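# Slot the cart parcel upright into the desk row gap

## Task

On the desk, three parcels stand in a line with an empty space between two of them. Take the parcel that is on the cart and set it down in that space, lined up with the others, so that the arrows printed on its sides point upward. The three parcels already on the desk must stay where they are and stay upright; moving one slightly is acceptable. The robot must not topple or finish leaning. At the end, release the parcel and move the robot away from it. The result only counts if everything stays in place without the robot holding it.

## Robot and tools

ROBOT. A wheeled base that can drive forward or back and turn in place, but cannot move sideways. It carries a lifting column with a head and two six-joint arms, each ending in a two-finger gripper. Shoulder height S = 0.90 m + column_m. Folded, as at the start, the robot measures 0.73 m long, 0.62 m wide and S + 0.43 m tall, and its front is 0.40 m ahead of the column.

FRAMES. Base frame: origin on the floor under the column, midway between the drive wheels; x forward, y left, z up. left_hand and right_hand are reported in this frame. Each is the point where the fingers meet, and the tips reach 8 mm past it. The hand's z axis runs along the fingers (quat_wxyz maps (0,0,1) onto it), and its y axis runs along the opening. The odometry frame is the base frame as it stood at the scene's start. base_odometry counts wheel turns only, so slipping shows up as travel. Its heading runs from -3.142 to 3.142, positive to the left.

execute_actions. Arguments: "actions", a list holding one action or nothing (an empty list only reports), and "cameras", a list of names from cam_head_left, cam_head_right, cam_left_wrist, cam_right_wrist, nav_camera, all. Null, omitted or ["all"] gives all cameras; [] gives none. An action may contain:
- "base": one command only. translate_m is a straight-line offset in metres from where the base is now, from -3 to 3, positive forward. rotate_rad is a turn in place in radians, from -3.2 to 3.2, positive counter-clockwise seen from above (left).
- "joints": absolute targets, keyed by joint name. column_m is 0 to 0.8 m. head_tilt_rad is -0.61 to 1.308, where 0 is about level and positive tilts down. For each arm (left_ and right_ prefixes): joint1 -2.879 to 2.879, joint2 0 to 3.141, joint3 0 to 3.019, joint4 -1.692 to 1.57, joint5 -1.57 to 1.57 (positive swings the hand toward the robot's right), joint6 -2.094 to 2.094 (positive rolls it clockwise seen from behind), all in radians. gripper_m is the fingertip gap, 0 to 0.093 m.
- "speeds": caps on translate_m (0.05 to 0.8 m/s) and rotate_rad (0.1 to 1 rad/s) for that action. The default is the maximum. Speed caps do not slow the arms.
An action runs at most 15 s. A base move that would need more than 8.667 s is refused. An unknown key or a value out of range refuses the whole call, and nothing moves. Joints and base that you leave out may keep pushing toward their earlier targets.

wait: "seconds", 0 to 10. It commands nothing and returns state and images. zoom_image: "camera" and "region" [x0, y0, x1, y1] in pixels of that camera's latest full image, measured from the top-left corner, at most 504x504. finished_scene: "scene", the current scene number. It is final and reports whether the task succeeded.

ARM GEOMETRY. With left joint1 = -1.57 or right joint1 = 1.57, and joints 5 and 6 at 0, the arm moves in a vertical plane pointing forward, 0.23 m to that side of the column. Let a = j2 - 0.35, b = 1.05 + j2 - j3, c = b - j4 (c = 1.57 means the fingers point down). The hand is then 0.12 + 0.39 sin a + 0.38 cos b + 0.25 cos c m ahead, and S + 0.39 cos a - 0.38 sin b - 0.25 sin c m high. For example, j2, j3, j4 = 0.93, 0.78, 0.14 give 0.60 m ahead and 0.25 m below S. In practice the hand sits up to 5 cm lower and nearer the column than this (about 12 cm with a heavy or far-out load), so check the reported hand position. An empty hand reaches about 1 m from the shoulder. The housing blocks a hand less than 0.45 m ahead when it is below 0.4 m high. Loads with the fingers pointing down: up to 3.2 kg at 0.4 m ahead, up to 2 kg out to 0.6 m, up to 1 kg out to 0.8 m. Keep the fingers at least about 1.2 rad below horizontal for heavy loads.

GRIPPER. The fingers are 7 cm long. Outside, they span about 1 cm more than the reported gap at the tips and 5 cm more at their base. The body behind them is 10 x 7 cm. To grasp, command a gap smaller than the object; "off_target" is then normal. A reported gap at least 0.002 m above target means something is held. Small steps (under 0.03 rad, or 0.08 for joints 2 and 3) may not move a joint at all. For gentle contact, step about 0.05 rad per call from your last target.

RESULTS. base_status and joint_status use these words: done; off_target (stopped short, may still push); contact_stop (column or base stopped on contact, then holds); time_out; not_followed and "joint command not followed" with a "cause:" line (a self-collision check withheld the arm's targets; back the joints that moved off by 0.05 rad or more, or move the other arm away); limit_stop_at_motor_heat. on_its_own lists what the call did not command, and "held at" gives a held target. motor_effort covers left_wheel and right_wheel as a percent, with the peak in brackets. wheel_motors_off = 1 means the wheels are off after overload. If turned_by_wheels and turned_by_imu differ by over about 4% and 0.05 rad, the base slipped or hit something. base_tilt is in degrees. If a call reports a stop, any further calls in the same reply are skipped.

COLUMN. The column halts going down when a hand or a held object touches something. It then will not go down again until it has risen 0.2 m. If the base stalls, drive 0.05 m away before turning.

CAMERAS. The head cameras sit 0.91 to 1.03 m + column_m high and look down by about head_tilt_rad. Each wrist camera looks along its fingers, with the fingertips at the middle of the picture. nav_camera is on the front of the base, 0.23 m up, and looks forward.

AVOID. Arms striking or pressing each other (this can end the run); pushing the base against things for about 3 s (the wheels shut off); long hard arm pushes or heavy holds that overheat a motor (MOTOR HOT warning, then OVER-TEMPERATURE FAULT and the arm drops); dropping or knocking over parcels; tipping the robot. To relieve a pushing arm, send its current joint readings back as targets.

Each tool is called after "Call:" as a command line: name --argument value for each argument, lists and objects as JSON in quotes; but a table of rows of numbers goes row by row, as --pt "numbers of a row", without its own name.

## Session

Call:
execute_actions --actions '[]'

Scene clock: 0.00 s.
Joint torques (N m, as the arm reports them, + toward a larger angle): no reading
base_odometry: x=+0.000 y=+0.000 heading=+0.000 (m, m, rad; odometry frame)
turned_by_wheels: +0.000 (rad since the last result)
turned_by_imu: +0.000 (rad since the last result)
base_tilt: forward=+0.1 right=-0.1 (deg)
base_status: not commanded
joint_positions: column_m=+0.557 head_tilt_rad=+0.895 left_joint1_rad=-1.571 left_joint2_rad=+0.873 left_joint3_rad=+0.364 left_joint4_rad=-0.921 left_joint5_rad=-0.027 left_joint6_rad=+0.029 left_gripper_m=+0.095 right_joint1_rad=+1.573 right_joint2_rad=+0.900 right_joint3_rad=+0.419 right_joint4_rad=-0.902 right_joint5_rad=+0.054 right_joint6_rad=+0.041 right_gripper_m=+0.094
joint_status: not commanded
wheel_motors_off: 0
motor_effort: left_wheel=+4 right_wheel=+2 (%)
left_hand: x=+0.1295 y=+0.2291 z=+1.2583 quat_wxyz=(+0.438, -0.019, -0.899, -0.006) (m; base frame)
right_hand: x=+0.1564 y=-0.2343 z=+1.2444 quat_wxyz=(+0.416, -0.007, -0.909, +0.033) (m; base frame)
pictures: cam_head_left, cam_head_right, cam_left_wrist, cam_right_wrist, nav_camera
Images, in order (width x height): cam_head_left 896x504, cam_head_right 896x504, cam_left_wrist 504x504, cam_right_wrist 504x504, nav_camera 896x504.

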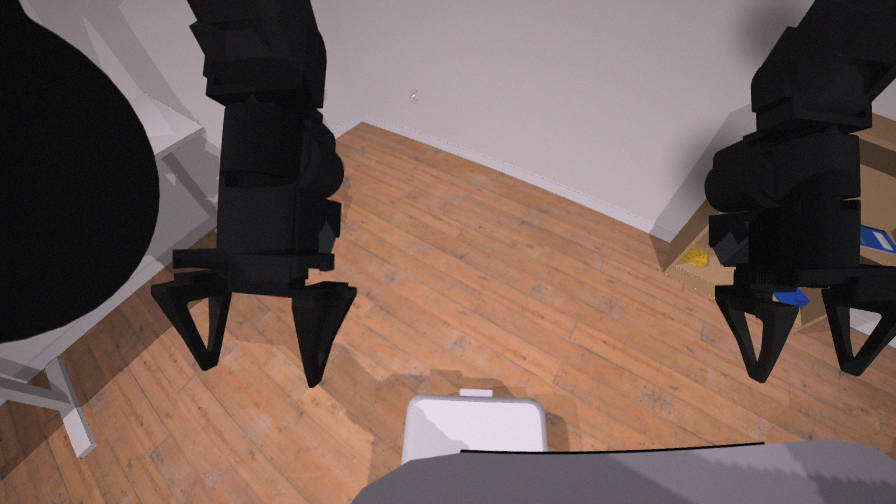

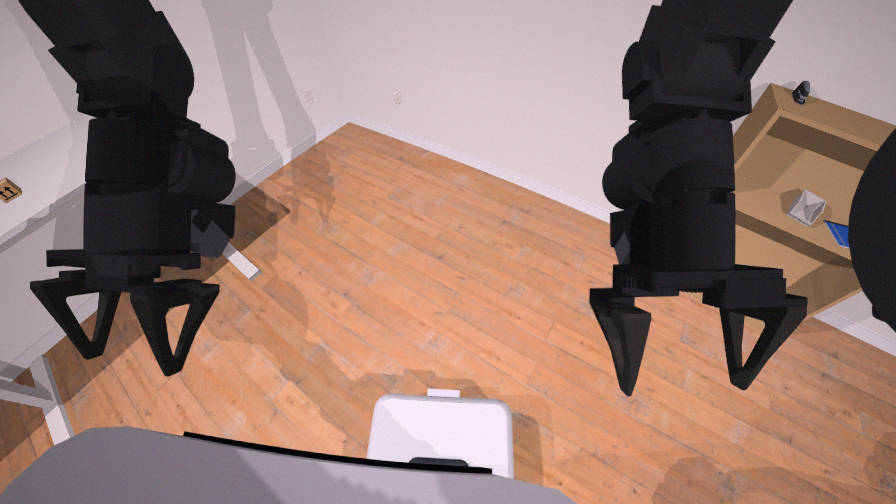

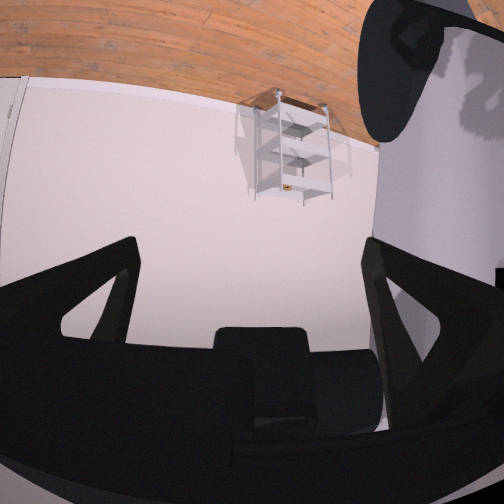

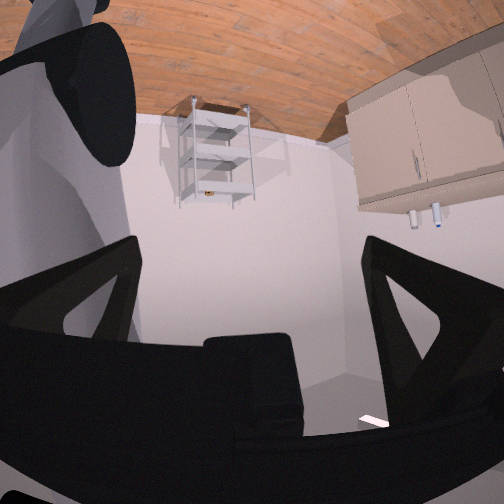

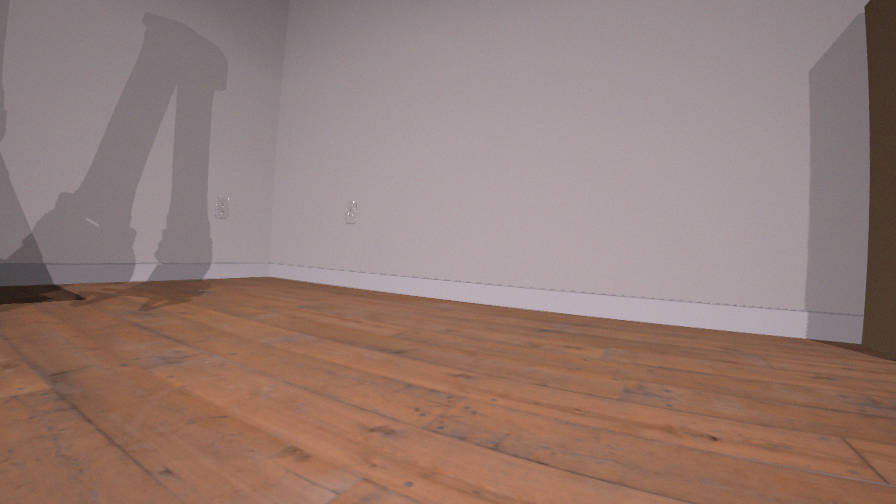

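Call:
execute_actions --actions '[{"base":{"rotate_rad":1.2},"joints":{"head_tilt_rad":0.5}}]' --cameras '["cam_head_left","cam_head_right"]'

Call:
execute_actions --actions '[{"base":{"rotate_rad":1.6}}]' --cameras '["cam_head_left","cam_head_right","nav_camera"]'

Scene clock: 4.50 s.
Joint torques (N m, as the arm reports them, + toward a larger angle): left_arm=[-0.33 -7.08 -1.04 -1.63 -0.13  0.04] | right_arm=[ 0.27 -9.32 -0.98 -1.24 -0.05  0.12]
base_odometry: x=+0.000 y=+0.000 heading=+1.199 (m, m, rad; odometry frame)
turned_by_wheels: +1.199 (rad since the last result)
turned_by_imu: +1.180 (rad since the last result)
base_tilt: forward=+0.1 right=-0.1 (deg)
base_status: done
joint_positions: column_m=+0.557 head_tilt_rad=+0.518 left_joint1_rad=-1.571 left_joint2_rad=+0.873 left_joint3_rad=+0.364 left_joint4_rad=-0.921 left_joint5_rad=-0.027 left_joint6_rad=+0.029 left_gripper_m=+0.095 right_joint1_rad=+1.573 right_joint2_rad=+0.900 right_joint3_rad=+0.419 right_joint4_rad=-0.902 right_joint5_rad=+0.054 right_joint6_rad=+0.041 right_gripper_m=+0.094
joint_status: all done
wheel_motors_off: 0
motor_effort: left_wheel=-4(38) right_wheel=+4(29) (%)
left_hand: x=+0.1295 y=+0.2291 z=+1.2583 quat_wxyz=(+0.438, -0.019, -0.899, -0.006) (m; base frame)
right_hand: x=+0.1564 y=-0.2343 z=+1.2444 quat_wxyz=(+0.416, -0.007, -0.909, +0.033) (m; base frame)
pictures: cam_head_left, cam_head_right
Images, in order (width x height): cam_head_left 896x504, cam_head_right 896x504.

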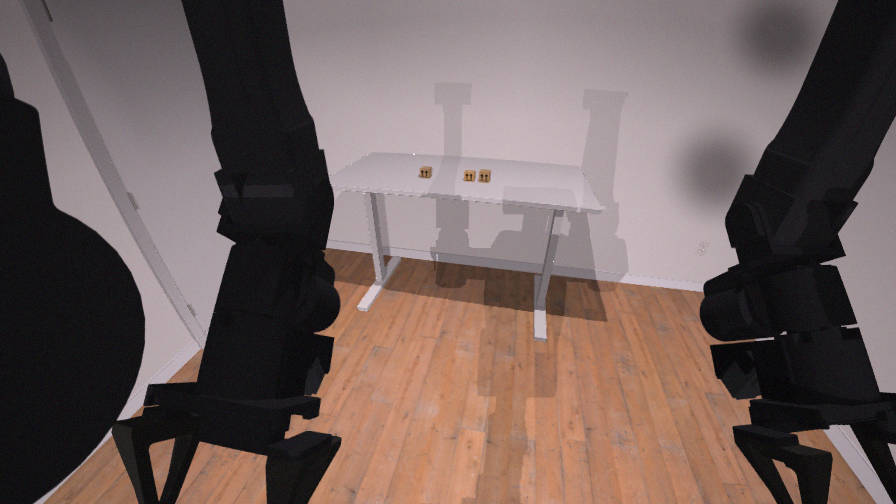

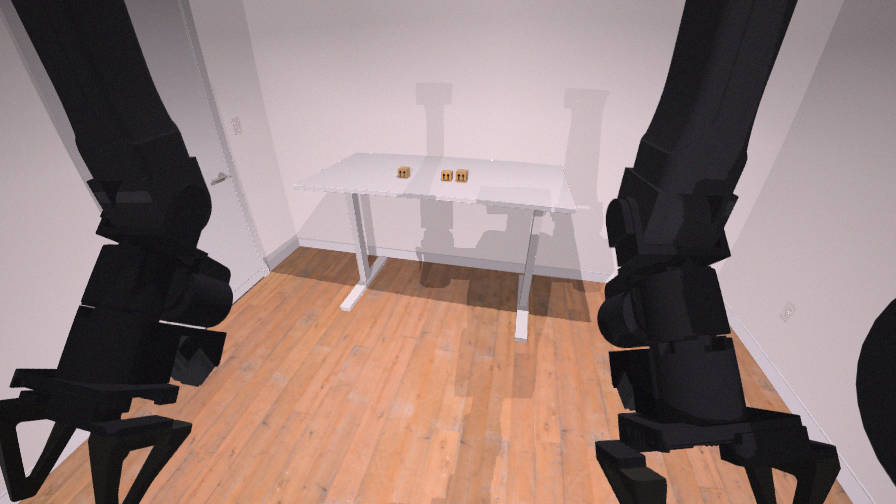

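Scene clock: 7.67 s.
Joint torques (N m, as the arm reports them, + toward a larger angle): left_arm=[-0.18 -6.84 -1.   -1.64 -0.13  0.04] | right_arm=[-0.03 -8.93 -1.16 -1.18 -0.01  0.13]
base_odometry: x=+0.000 y=+0.000 heading=+2.798 (m, m, rad; odometry frame)
turned_by_wheels: +1.599 (rad since the last result)
turned_by_imu: +1.577 (rad since the last result)
base_tilt: forward=+0.2 right=-0.1 (deg)
base_status: done
joint_positions: column_m=+0.557 head_tilt_rad=+0.518 left_joint1_rad=-1.571 left_joint2_rad=+0.873 left_joint3_rad=+0.364 left_joint4_rad=-0.921 left_joint5_rad=-0.027 left_joint6_rad=+0.029 left_gripper_m=+0.095 right_joint1_rad=+1.573 right_joint2_rad=+0.900 right_joint3_rad=+0.419 right_joint4_rad=-0.902 right_joint5_rad=+0.054 right_joint6_rad=+0.041 right_gripper_m=+0.094
joint_status: not commanded
wheel_motors_off: 0
motor_effort: left_wheel=-4(23) right_wheel=+4(26) (%)
left_hand: x=+0.1295 y=+0.2291 z=+1.2583 quat_wxyz=(+0.438, -0.019, -0.899, -0.006) (m; base frame)
right_hand: x=+0.1564 y=-0.2343 z=+1.2444 quat_wxyz=(+0.416, -0.007, -0.909, +0.033) (m; base frame)
pictures: cam_head_left, cam_head_right, nav_camera
Images, in order (width x height): cam_head_left 896x504, cam_head_right 896x504, nav_camera 896x504.

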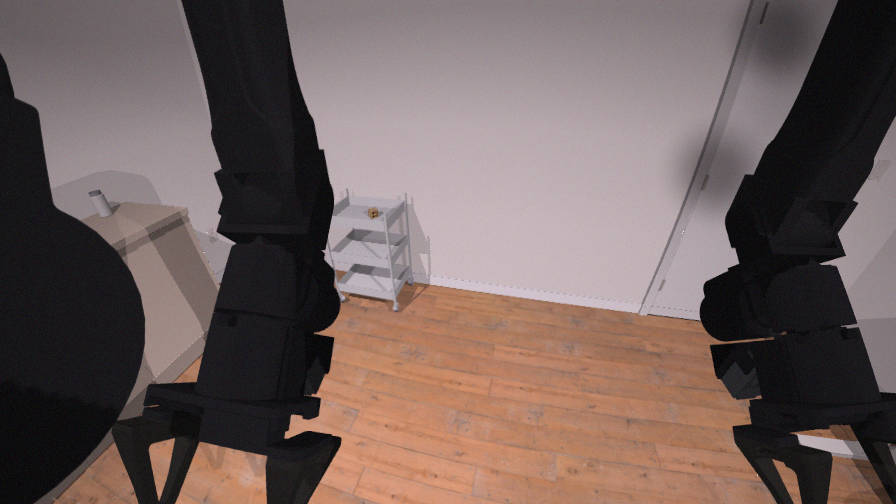

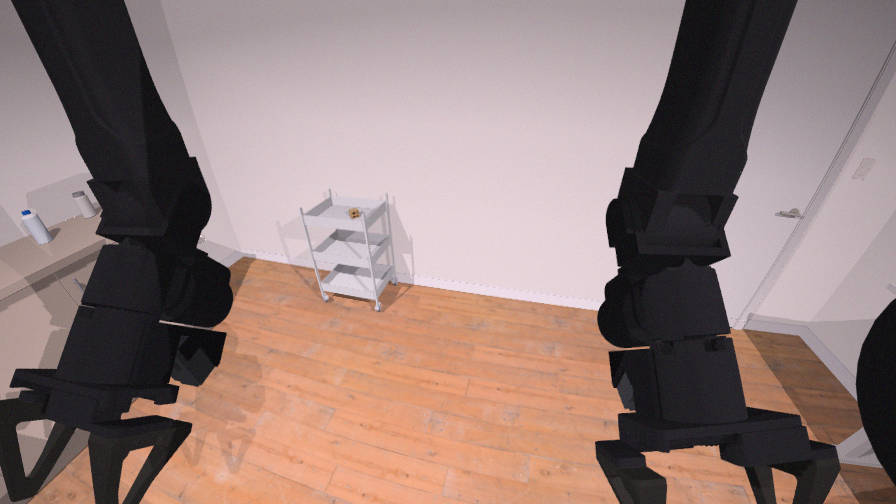

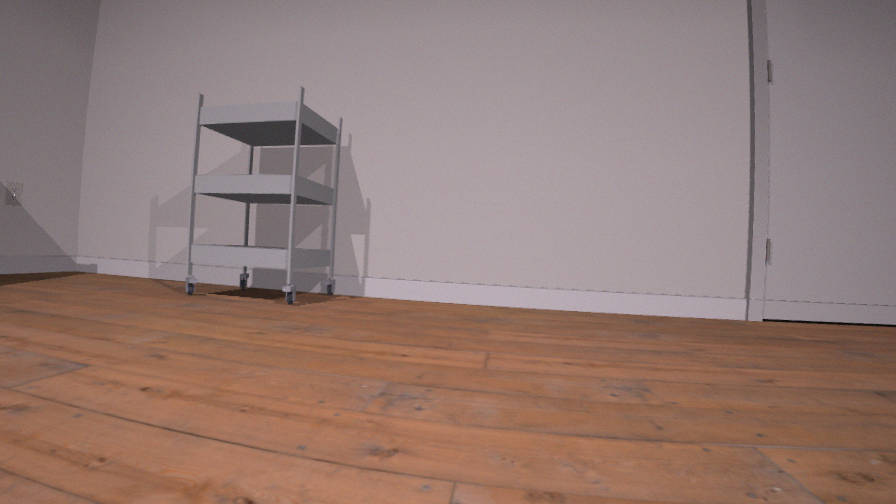

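Call:
zoom_image --camera "cam_head_left" --region '[330,180,430,240]'

Call:
execute_actions --actions '[{"base":{"rotate_rad":0.4},"joints":{"head_tilt_rad":0.8}}]' --cameras '["nav_camera"]'

Call:
execute_actions --actions '[{"base":{"translate_m":0.7}}]' --cameras '["cam_head_left","cam_head_right","nav_camera"]'

Region (330, 180, 430, 240) of cam_head_left's 896x504 image, scaled by 5.040, with more detail than that image has; it fills the top 302 rows of this view, and the rest is white.

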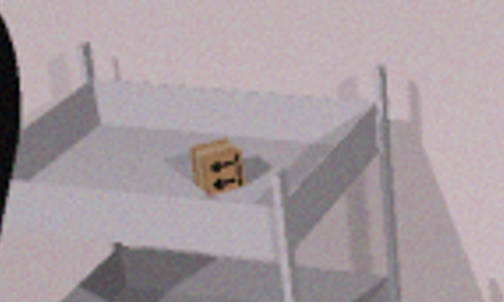

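Scene clock: 13.80 s.
Joint torques (N m, as the arm reports them, + toward a larger angle): left_arm=[-0.29 -7.08 -0.97 -1.6  -0.14  0.06] | right_arm=[-0.12 -8.96 -0.93 -1.24  0.    0.12]
base_odometry: x=+0.000 y=+0.000 heading=-3.086 (m, m, rad; odometry frame)
turned_by_wheels: +0.399 (rad since the last result)
turned_by_imu: +0.394 (rad since the last result)
base_tilt: forward=+0.2 right=-0.1 (deg)
base_status: done
joint_positions: column_m=+0.557 head_tilt_rad=+0.802 left_joint1_rad=-1.571 left_joint2_rad=+0.873 left_joint3_rad=+0.364 left_joint4_rad=-0.921 left_joint5_rad=-0.027 left_joint6_rad=+0.029 left_gripper_m=+0.095 right_joint1_rad=+1.573 right_joint2_rad=+0.900 right_joint3_rad=+0.419 right_joint4_rad=-0.902 right_joint5_rad=+0.054 right_joint6_rad=+0.041 right_gripper_m=+0.094
joint_status: all done
wheel_motors_off: 0
motor_effort: left_wheel=-4(21) right_wheel=+5(26) (%)
left_hand: x=+0.1295 y=+0.2291 z=+1.2583 quat_wxyz=(+0.438, -0.019, -0.899, -0.006) (m; base frame)
right_hand: x=+0.1564 y=-0.2343 z=+1.2444 quat_wxyz=(+0.416, -0.007, -0.909, +0.033) (m; base frame)
pictures: nav_camera
Images, in order (width x height): nav_camera 896x504.

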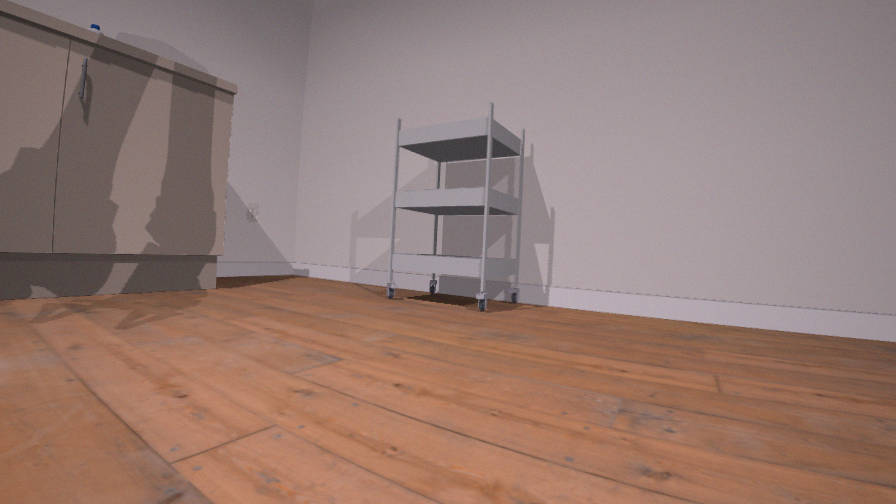

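Scene clock: 16.63 s.
Joint torques (N m, as the arm reports them, + toward a larger angle): left_arm=[-0.27 -6.63 -0.97 -1.59 -0.15  0.06] | right_arm=[ 0.14 -9.05 -1.16 -1.26  0.01  0.15]
base_odometry: x=-0.699 y=-0.039 heading=-3.086 (m, m, rad; odometry frame)
turned_by_wheels: +0.000 (rad since the last result)
turned_by_imu: +0.002 (rad since the last result)
base_tilt: forward=+0.0 right=+0.0 (deg)
base_status: done
joint_positions: column_m=+0.557 head_tilt_rad=+0.803 left_joint1_rad=-1.571 left_joint2_rad=+0.873 left_joint3_rad=+0.365 left_joint4_rad=-0.921 left_joint5_rad=-0.027 left_joint6_rad=+0.029 left_gripper_m=+0.095 right_joint1_rad=+1.573 right_joint2_rad=+0.900 right_joint3_rad=+0.420 right_joint4_rad=-0.902 right_joint5_rad=+0.054 right_joint6_rad=+0.041 right_gripper_m=+0.094
joint_status: not commanded
wheel_motors_off: 0
motor_effort: left_wheel=+0(37) right_wheel=+0(47) (%)
left_hand: x=+0.1299 y=+0.2291 z=+1.2582 quat_wxyz=(+0.438, -0.019, -0.899, -0.006) (m; base frame)
right_hand: x=+0.1569 y=-0.2343 z=+1.2443 quat_wxyz=(+0.415, -0.007, -0.909, +0.033) (m; base frame)
pictures: cam_head_left, cam_head_right, nav_camera
Images, in order (width x height): cam_head_left 896x504, cam_head_right 896x504, nav_camera 896x504.

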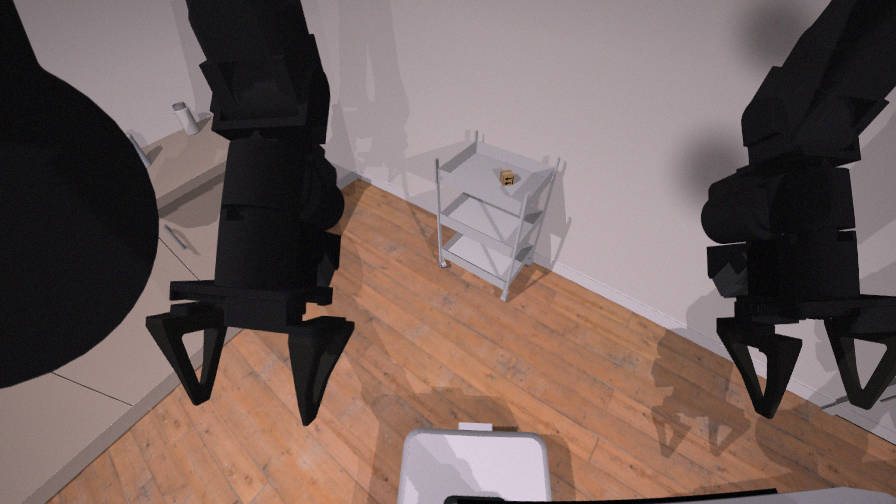

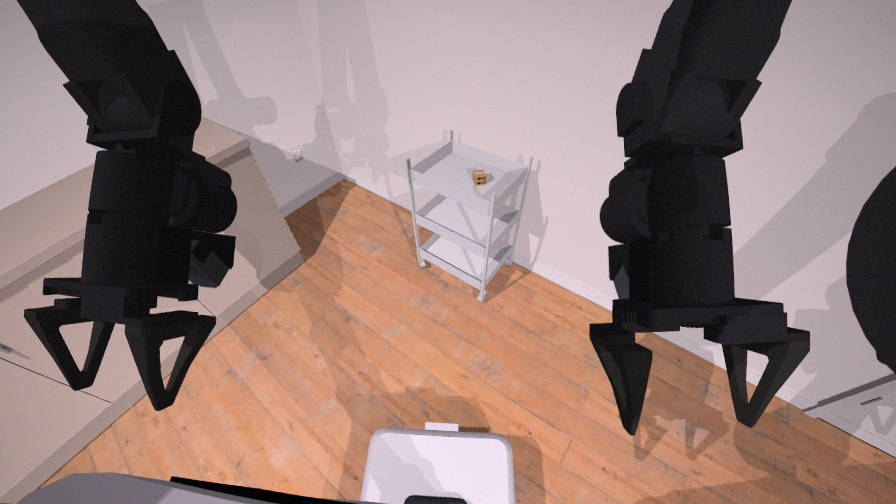

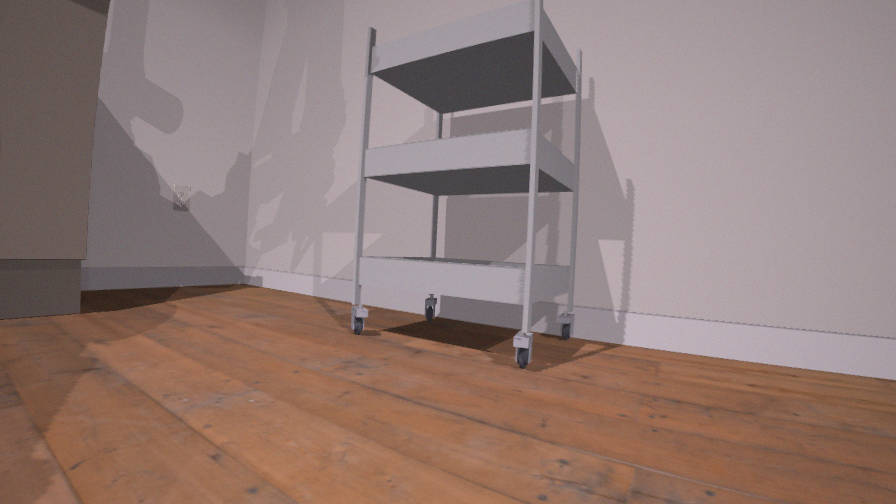

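Call:
execute_actions --actions '[{"base":{"rotate_rad":0.12},"joints":{"right_joint2_rad":1.35,"right_joint3_rad":1.1,"right_joint4_rad":-0.27,"right_joint5_rad":0,"right_joint6_rad":0,"head_tilt_rad":0.9}}]' --cameras '[]'

Call:
execute_actions --actions '[{"base":{"translate_m":0.45}}]' --cameras '["cam_head_left","cam_head_right","cam_right_wrist","nav_camera"]'

Scene clock: 24.57 s.
Joint torques (N m, as the arm reports them, + toward a larger angle): left_arm=[-0.16 -7.15 -1.01 -1.65 -0.14  0.07] | right_arm=[  0.37 -18.84   2.7    0.55  -0.09   0.02]
base_odometry: x=-0.699 y=-0.039 heading=-2.967 (m, m, rad; odometry frame)
turned_by_wheels: +0.119 (rad since the last result)
turned_by_imu: +0.116 (rad since the last result)
base_tilt: forward=+0.1 right=+0.0 (deg)
base_status: done
joint_positions: column_m=+0.557 head_tilt_rad=+0.901 left_joint1_rad=-1.571 left_joint2_rad=+0.873 left_joint3_rad=+0.365 left_joint4_rad=-0.921 left_joint5_rad=-0.027 left_joint6_rad=+0.029 left_gripper_m=+0.095 right_joint1_rad=+1.573 right_joint2_rad=+1.350 right_joint3_rad=+1.103 right_joint4_rad=-0.272 right_joint5_rad=+0.001 right_joint6_rad=+0.011 right_gripper_m=+0.094
joint_status: all done
wheel_motors_off: 0
motor_effort: left_wheel=-1(36) right_wheel=+2(44) (%)
left_hand: x=+0.1299 y=+0.2291 z=+1.2582 quat_wxyz=(+0.438, -0.019, -0.899, -0.006) (m; base frame)
right_hand: x=+0.5538 y=-0.2244 z=+1.0524 quat_wxyz=(-0.002, -0.005, -1.000, +0.000) (m; base frame)
pictures: none
No camera images: the call's "cameras" was empty. Leave "cameras" out to get every camera's image.

Scene clock: 27.13 s.
Joint torques (N m, as the arm reports them, + toward a larger angle): left_arm=[-0.33 -7.17 -1.02 -1.61 -0.14  0.04] | right_arm=[  0.52 -18.74   3.09   0.4   -0.1    0.  ]
base_odometry: x=-1.142 y=-0.117 heading=-2.967 (m, m, rad; odometry frame)
turned_by_wheels: +0.000 (rad since the last result)
turned_by_imu: +0.002 (rad since the last result)
base_tilt: forward=+0.1 right=+0.0 (deg)
base_status: done
joint_positions: column_m=+0.557 head_tilt_rad=+0.902 left_joint1_rad=-1.571 left_joint2_rad=+0.873 left_joint3_rad=+0.365 left_joint4_rad=-0.921 left_joint5_rad=-0.027 left_joint6_rad=+0.029 left_gripper_m=+0.095 right_joint1_rad=+1.573 right_joint2_rad=+1.350 right_joint3_rad=+1.098 right_joint4_rad=-0.272 right_joint5_rad=+0.001 right_joint6_rad=+0.011 right_gripper_m=+0.094
joint_status: not commanded
wheel_motors_off: 0
motor_effort: left_wheel=+0(42) right_wheel=-1(32) (%)
left_hand: x=+0.1299 y=+0.2291 z=+1.2582 quat_wxyz=(+0.438, -0.019, -0.899, -0.006) (m; base frame)
right_hand: x=+0.5508 y=-0.2244 z=+1.0519 quat_wxyz=(+0.000, -0.005, -1.000, +0.000) (m; base frame)
pictures: cam_head_left, cam_head_right, cam_right_wrist, nav_camera
Images, in order (width x height): cam_head_left 896x504, cam_head_right 896x504, cam_right_wrist 504x504, nav_camera 896x504.

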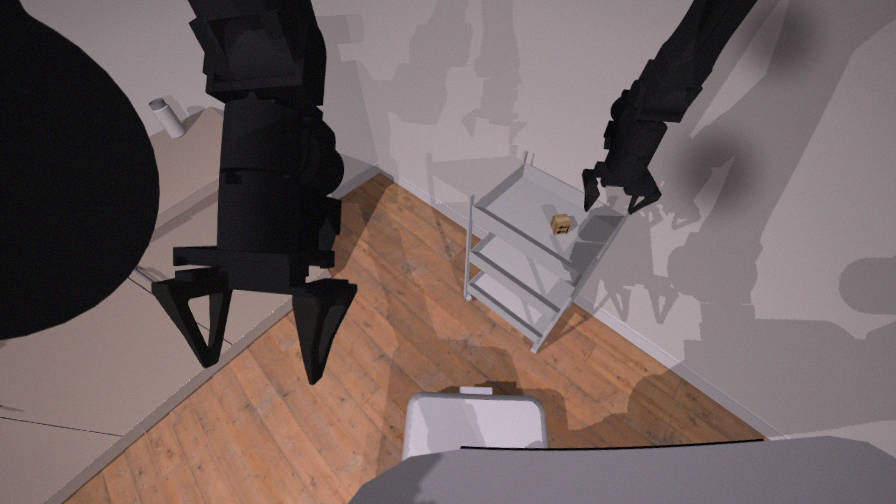

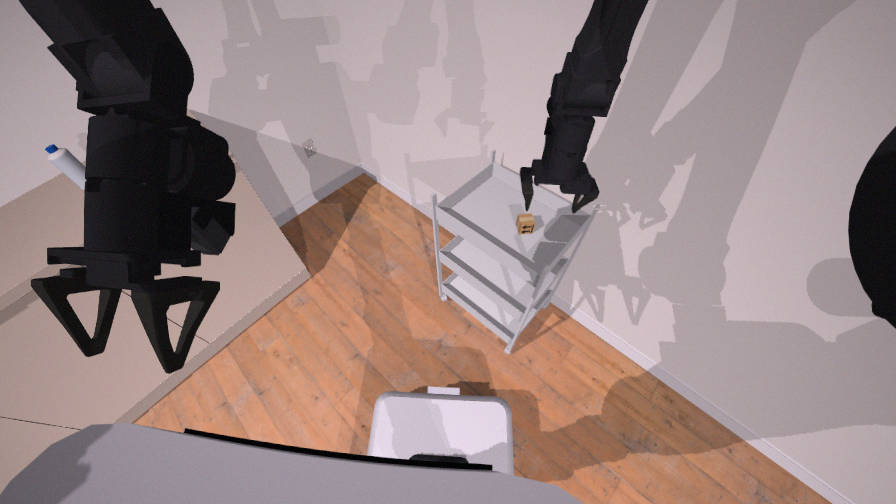

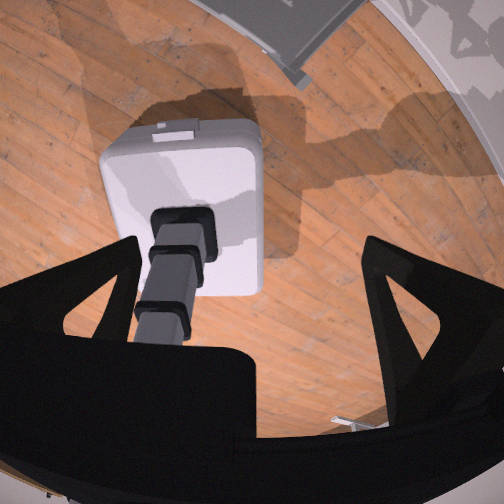

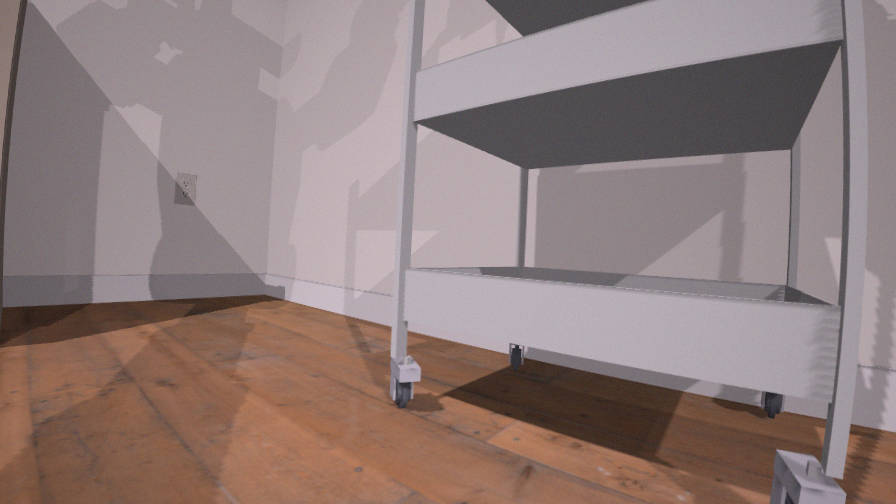

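Call:
execute_actions --actions '[{"base":{"translate_m":0.09},"joints":{"right_joint2_rad":1.55,"right_joint3_rad":1.7,"right_joint4_rad":-0.67}}]' --cameras '["cam_head_right","cam_right_wrist","nav_camera"]'

Scene clock: 32.77 s.
Joint torques (N m, as the arm reports them, + toward a larger angle): left_arm=[-0.13 -7.19 -1.05 -1.62 -0.13  0.05] | right_arm=[ -0.22 -23.86   6.65  -0.01  -0.1    0.01]
base_odometry: x=-1.231 y=-0.133 heading=-2.967 (m, m, rad; odometry frame)
turned_by_wheels: +0.000 (rad since the last result)
turned_by_imu: +0.001 (rad since the last result)
base_tilt: forward=+0.1 right=-0.2 (deg)
base_status: done
joint_positions: column_m=+0.557 head_tilt_rad=+0.902 left_joint1_rad=-1.571 left_joint2_rad=+0.873 left_joint3_rad=+0.366 left_joint4_rad=-0.921 left_joint5_rad=-0.027 left_joint6_rad=+0.029 left_gripper_m=+0.095 right_joint1_rad=+1.573 right_joint2_rad=+1.541 right_joint3_rad=+1.699 right_joint4_rad=-0.660 right_joint5_rad=+0.001 right_joint6_rad=+0.011 right_gripper_m=+0.094
joint_status: all done
wheel_motors_off: 0
motor_effort: left_wheel=+0(26) right_wheel=+0(28) (%)
left_hand: x=+0.1305 y=+0.2291 z=+1.2580 quat_wxyz=(+0.437, -0.019, -0.899, -0.006) (m; base frame)
right_hand: x=+0.7276 y=-0.2243 z=+1.0580 quat_wxyz=(-0.011, -0.005, -1.000, +0.000) (m; base frame)
pictures: cam_head_right, cam_right_wrist, nav_camera
Images, in order (width x height): cam_head_right 896x504, cam_right_wrist 504x504, nav_camera 896x504.

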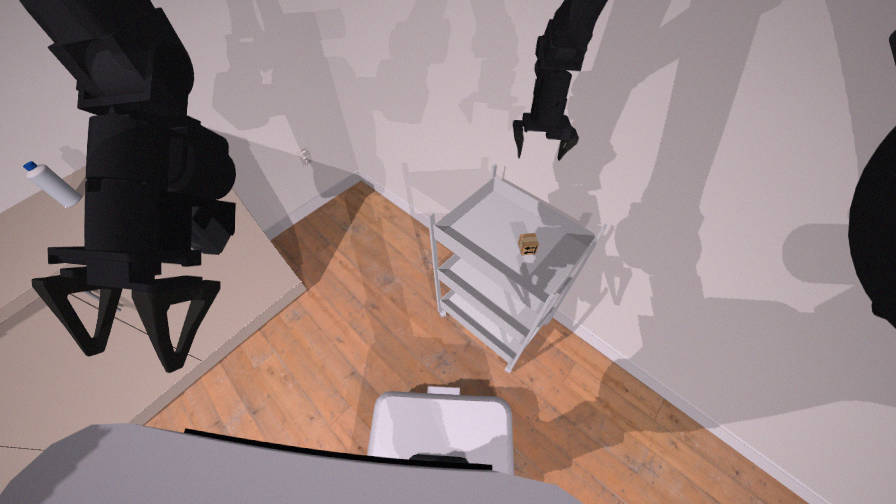

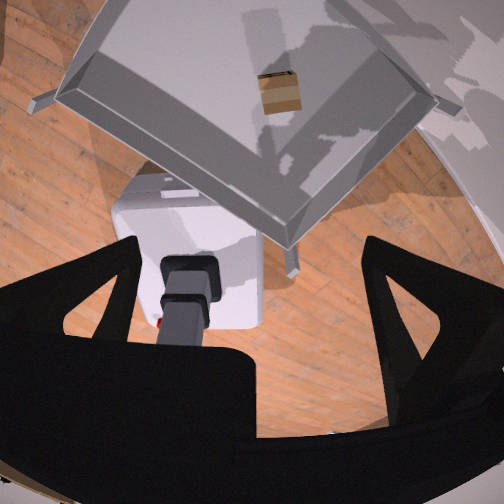

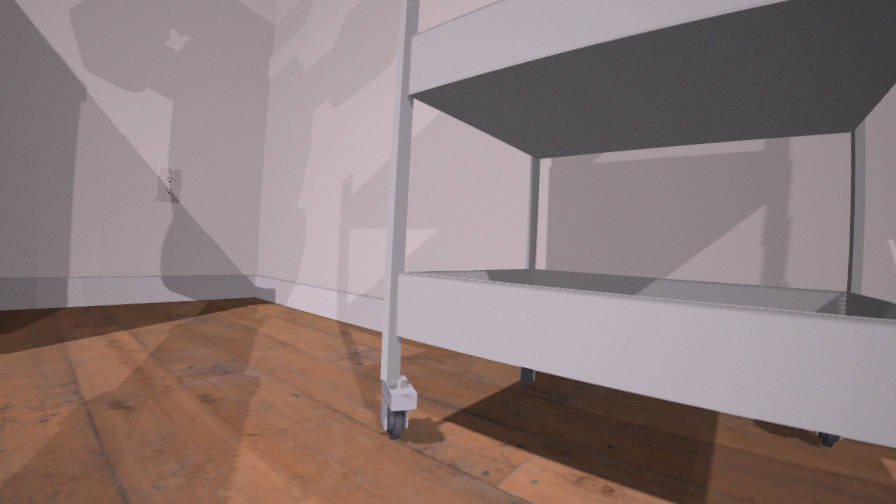

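Call:
zoom_image --camera "cam_head_right" --region '[500,220,560,270]'

Call:
zoom_image --camera "cam_right_wrist" --region '[230,50,330,130]'

Region (500, 220, 560, 270) of cam_head_right's 896x504 image, scaled by 8.400, with more detail than that image has.

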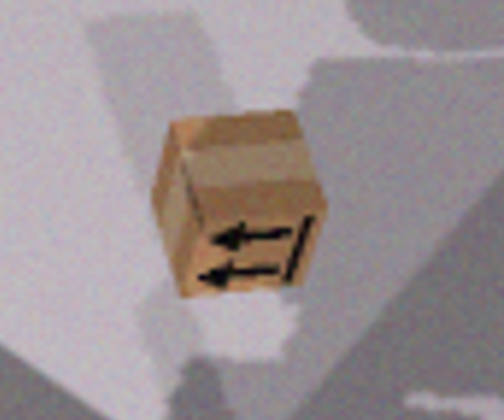

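Region (230, 50, 330, 130) of cam_right_wrist's 504x504 image, scaled by 5.040, with more detail than that image has; it fills the top 403 rows of this view, and the rest is white.

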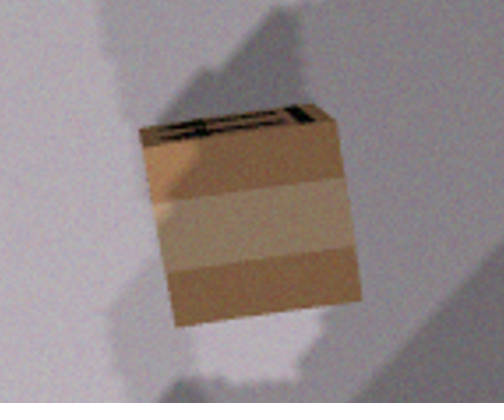

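Call:
execute_actions --actions '[{"base":{"translate_m":0.04},"joints":{"right_joint1_rad":1.515,"right_joint6_rad":-1.71,"column_m":0.42}}]' --cameras '["cam_head_right","cam_right_wrist","cam_head_left"]'

Scene clock: 40.17 s.
Joint torques (N m, as the arm reports them, + toward a larger angle): left_arm=[-0.36 -7.03 -0.94 -1.65 -0.14  0.05] | right_arm=[ -0.5  -23.64   6.84   0.11  -0.13  -0.01]
base_odometry: x=-1.270 y=-0.140 heading=-2.967 (m, m, rad; odometry frame)
turned_by_wheels: +0.000 (rad since the last result)
turned_by_imu: +0.001 (rad since the last result)
base_tilt: forward=+0.1 right=+0.0 (deg)
base_status: done
joint_positions: column_m=+0.420 head_tilt_rad=+0.902 left_joint1_rad=-1.571 left_joint2_rad=+0.872 left_joint3_rad=+0.365 left_joint4_rad=-0.921 left_joint5_rad=-0.027 left_joint6_rad=+0.029 left_gripper_m=+0.095 right_joint1_rad=+1.512 right_joint2_rad=+1.541 right_joint3_rad=+1.697 right_joint4_rad=-0.662 right_joint5_rad=+0.000 right_joint6_rad=-1.696 right_gripper_m=+0.094
joint_status: all done
wheel_motors_off: 0
motor_effort: left_wheel=+0(23) right_wheel=+0(28) (%)
left_hand: x=+0.1302 y=+0.2291 z=+1.1213 quat_wxyz=(+0.437, -0.019, -0.899, -0.006) (m; base frame)
right_hand: x=+0.7254 y=-0.2647 z=+0.9215 quat_wxyz=(+0.014, +0.740, -0.672, +0.023) (m; base frame)
pictures: cam_head_left, cam_head_right, cam_right_wrist
Images, in order (width x height): cam_head_left 896x504, cam_head_right 896x504, cam_right_wrist 504x504.

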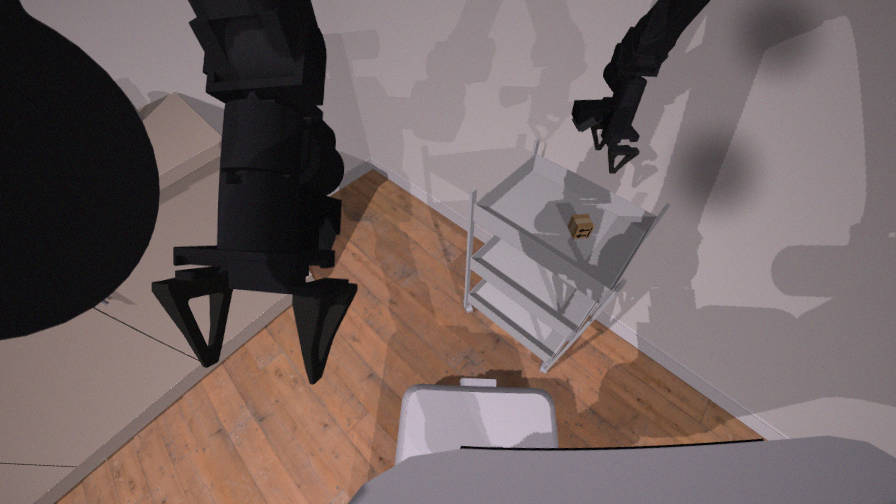

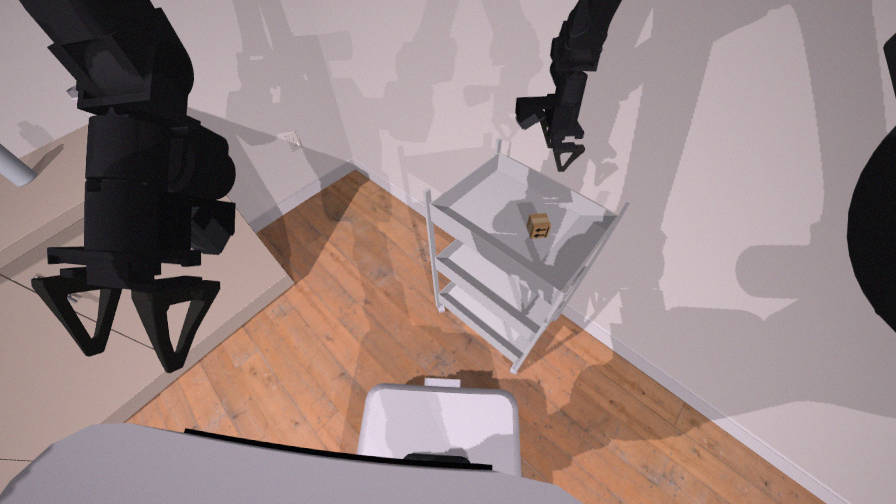

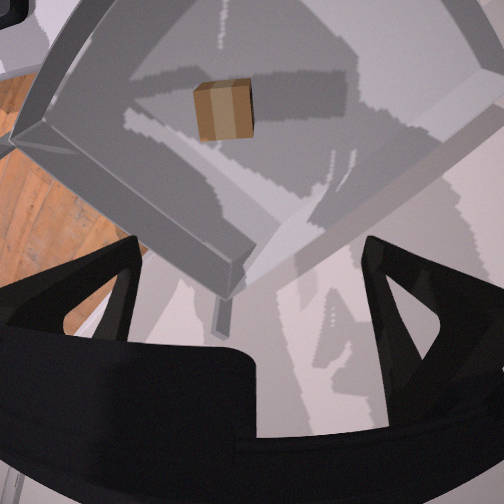

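Call:
execute_actions --actions '[{"base":{"translate_m":-0.028},"joints":{"right_joint1_rad":1.555,"column_m":0.33}}]' --cameras '["cam_head_right","cam_right_wrist"]'

Scene clock: 43.73 s.
Joint torques (N m, as the arm reports them, + toward a larger angle): left_arm=[-0.26 -7.15 -0.96 -1.63 -0.13  0.06] | right_arm=[  0.13 -23.29   7.03  -0.1   -0.15  -0.02]
base_odometry: x=-1.243 y=-0.135 heading=-2.967 (m, m, rad; odometry frame)
turned_by_wheels: +0.000 (rad since the last result)
turned_by_imu: +0.001 (rad since the last result)
base_tilt: forward=+0.1 right=-0.1 (deg)
base_status: done
joint_positions: column_m=+0.330 head_tilt_rad=+0.902 left_joint1_rad=-1.571 left_joint2_rad=+0.872 left_joint3_rad=+0.361 left_joint4_rad=-0.921 left_joint5_rad=-0.027 left_joint6_rad=+0.029 left_gripper_m=+0.095 right_joint1_rad=+1.552 right_joint2_rad=+1.543 right_joint3_rad=+1.694 right_joint4_rad=-0.663 right_joint5_rad=+0.000 right_joint6_rad=-1.696 right_gripper_m=+0.094
joint_status: all done
wheel_motors_off: 0
motor_effort: left_wheel=+0(25) right_wheel=+0(32) (%)
left_hand: x=+0.1283 y=+0.2291 z=+1.0320 quat_wxyz=(+0.439, -0.019, -0.898, -0.006) (m; base frame)
right_hand: x=+0.7232 y=-0.2384 z=+0.8287 quat_wxyz=(+0.003, +0.747, -0.665, +0.010) (m; base frame)
pictures: cam_head_right, cam_right_wrist
Images, in order (width x height): cam_head_right 896x504, cam_right_wrist 504x504.

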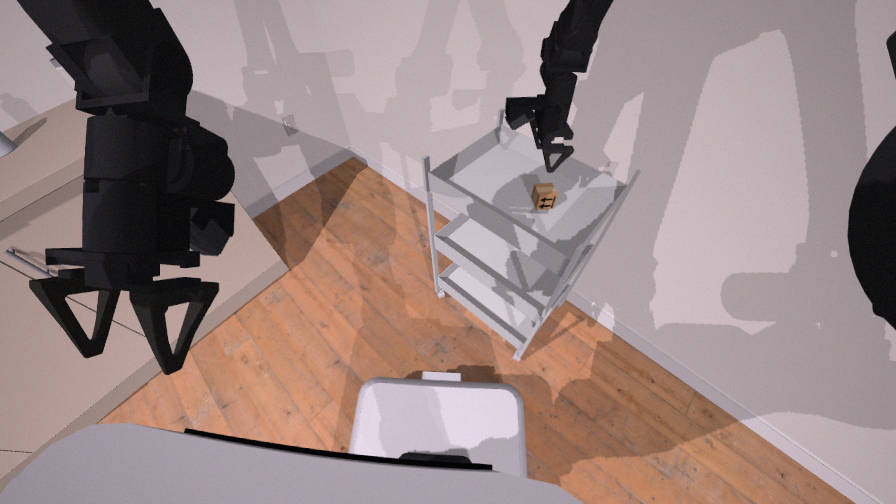

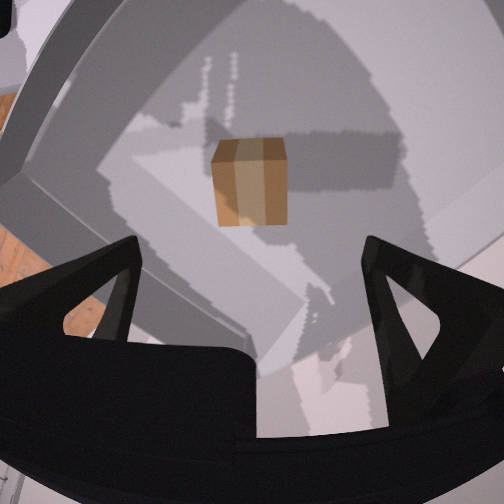

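Call:
execute_actions --actions '[{"joints":{"column_m":0.26}}]' --cameras '["cam_head_right","cam_right_wrist"]'

Scene clock: 46.57 s.
Joint torques (N m, as the arm reports them, + toward a larger angle): left_arm=[-0.19 -7.34 -0.75 -1.58 -0.14  0.06] | right_arm=[ -0.33 -23.68   6.74   0.08  -0.18  -0.04]
base_odometry: x=-1.243 y=-0.135 heading=-2.967 (m, m, rad; odometry frame)
turned_by_wheels: +0.000 (rad since the last result)
turned_by_imu: +0.001 (rad since the last result)
base_tilt: forward=+0.0 right=-0.2 (deg)
base_status: not commanded
joint_positions: column_m=+0.260 head_tilt_rad=+0.902 left_joint1_rad=-1.571 left_joint2_rad=+0.872 left_joint3_rad=+0.361 left_joint4_rad=-0.921 left_joint5_rad=-0.027 left_joint6_rad=+0.029 left_gripper_m=+0.095 right_joint1_rad=+1.552 right_joint2_rad=+1.543 right_joint3_rad=+1.694 right_joint4_rad=-0.663 right_joint5_rad=+0.000 right_joint6_rad=-1.696 right_gripper_m=+0.094
joint_status: all done
wheel_motors_off: 0
motor_effort: left_wheel=+0(0) right_wheel=+0(0) (%)
left_hand: x=+0.1283 y=+0.2291 z=+0.9621 quat_wxyz=(+0.439, -0.019, -0.898, -0.006) (m; base frame)
right_hand: x=+0.7232 y=-0.2384 z=+0.7587 quat_wxyz=(+0.003, +0.747, -0.665, +0.010) (m; base frame)
pictures: cam_head_right, cam_right_wrist
Images, in order (width x height): cam_head_right 896x504, cam_right_wrist 504x504.

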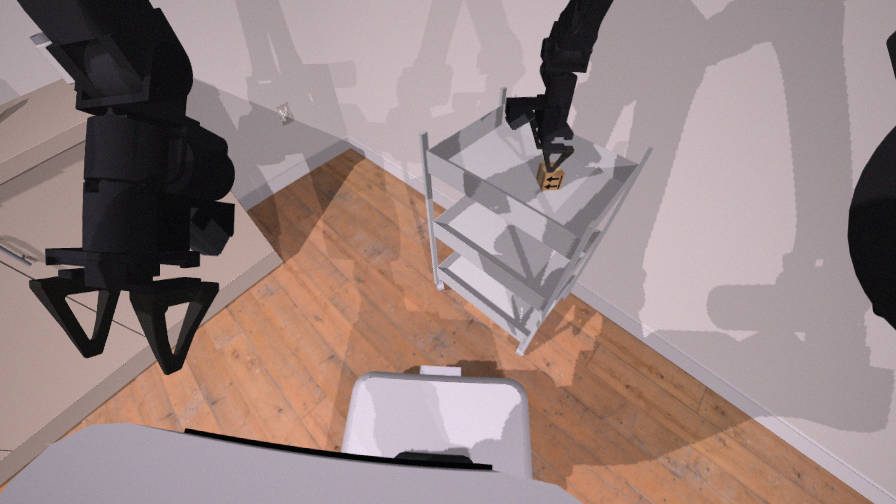

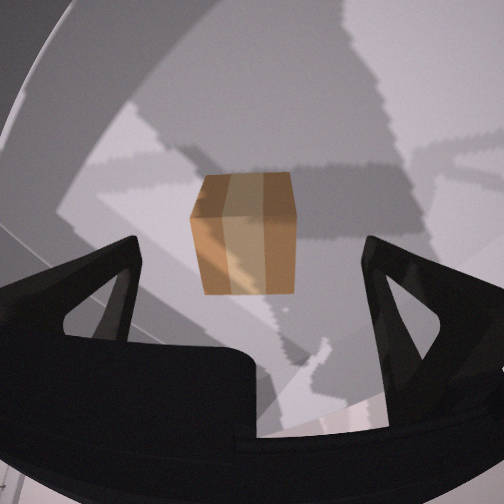

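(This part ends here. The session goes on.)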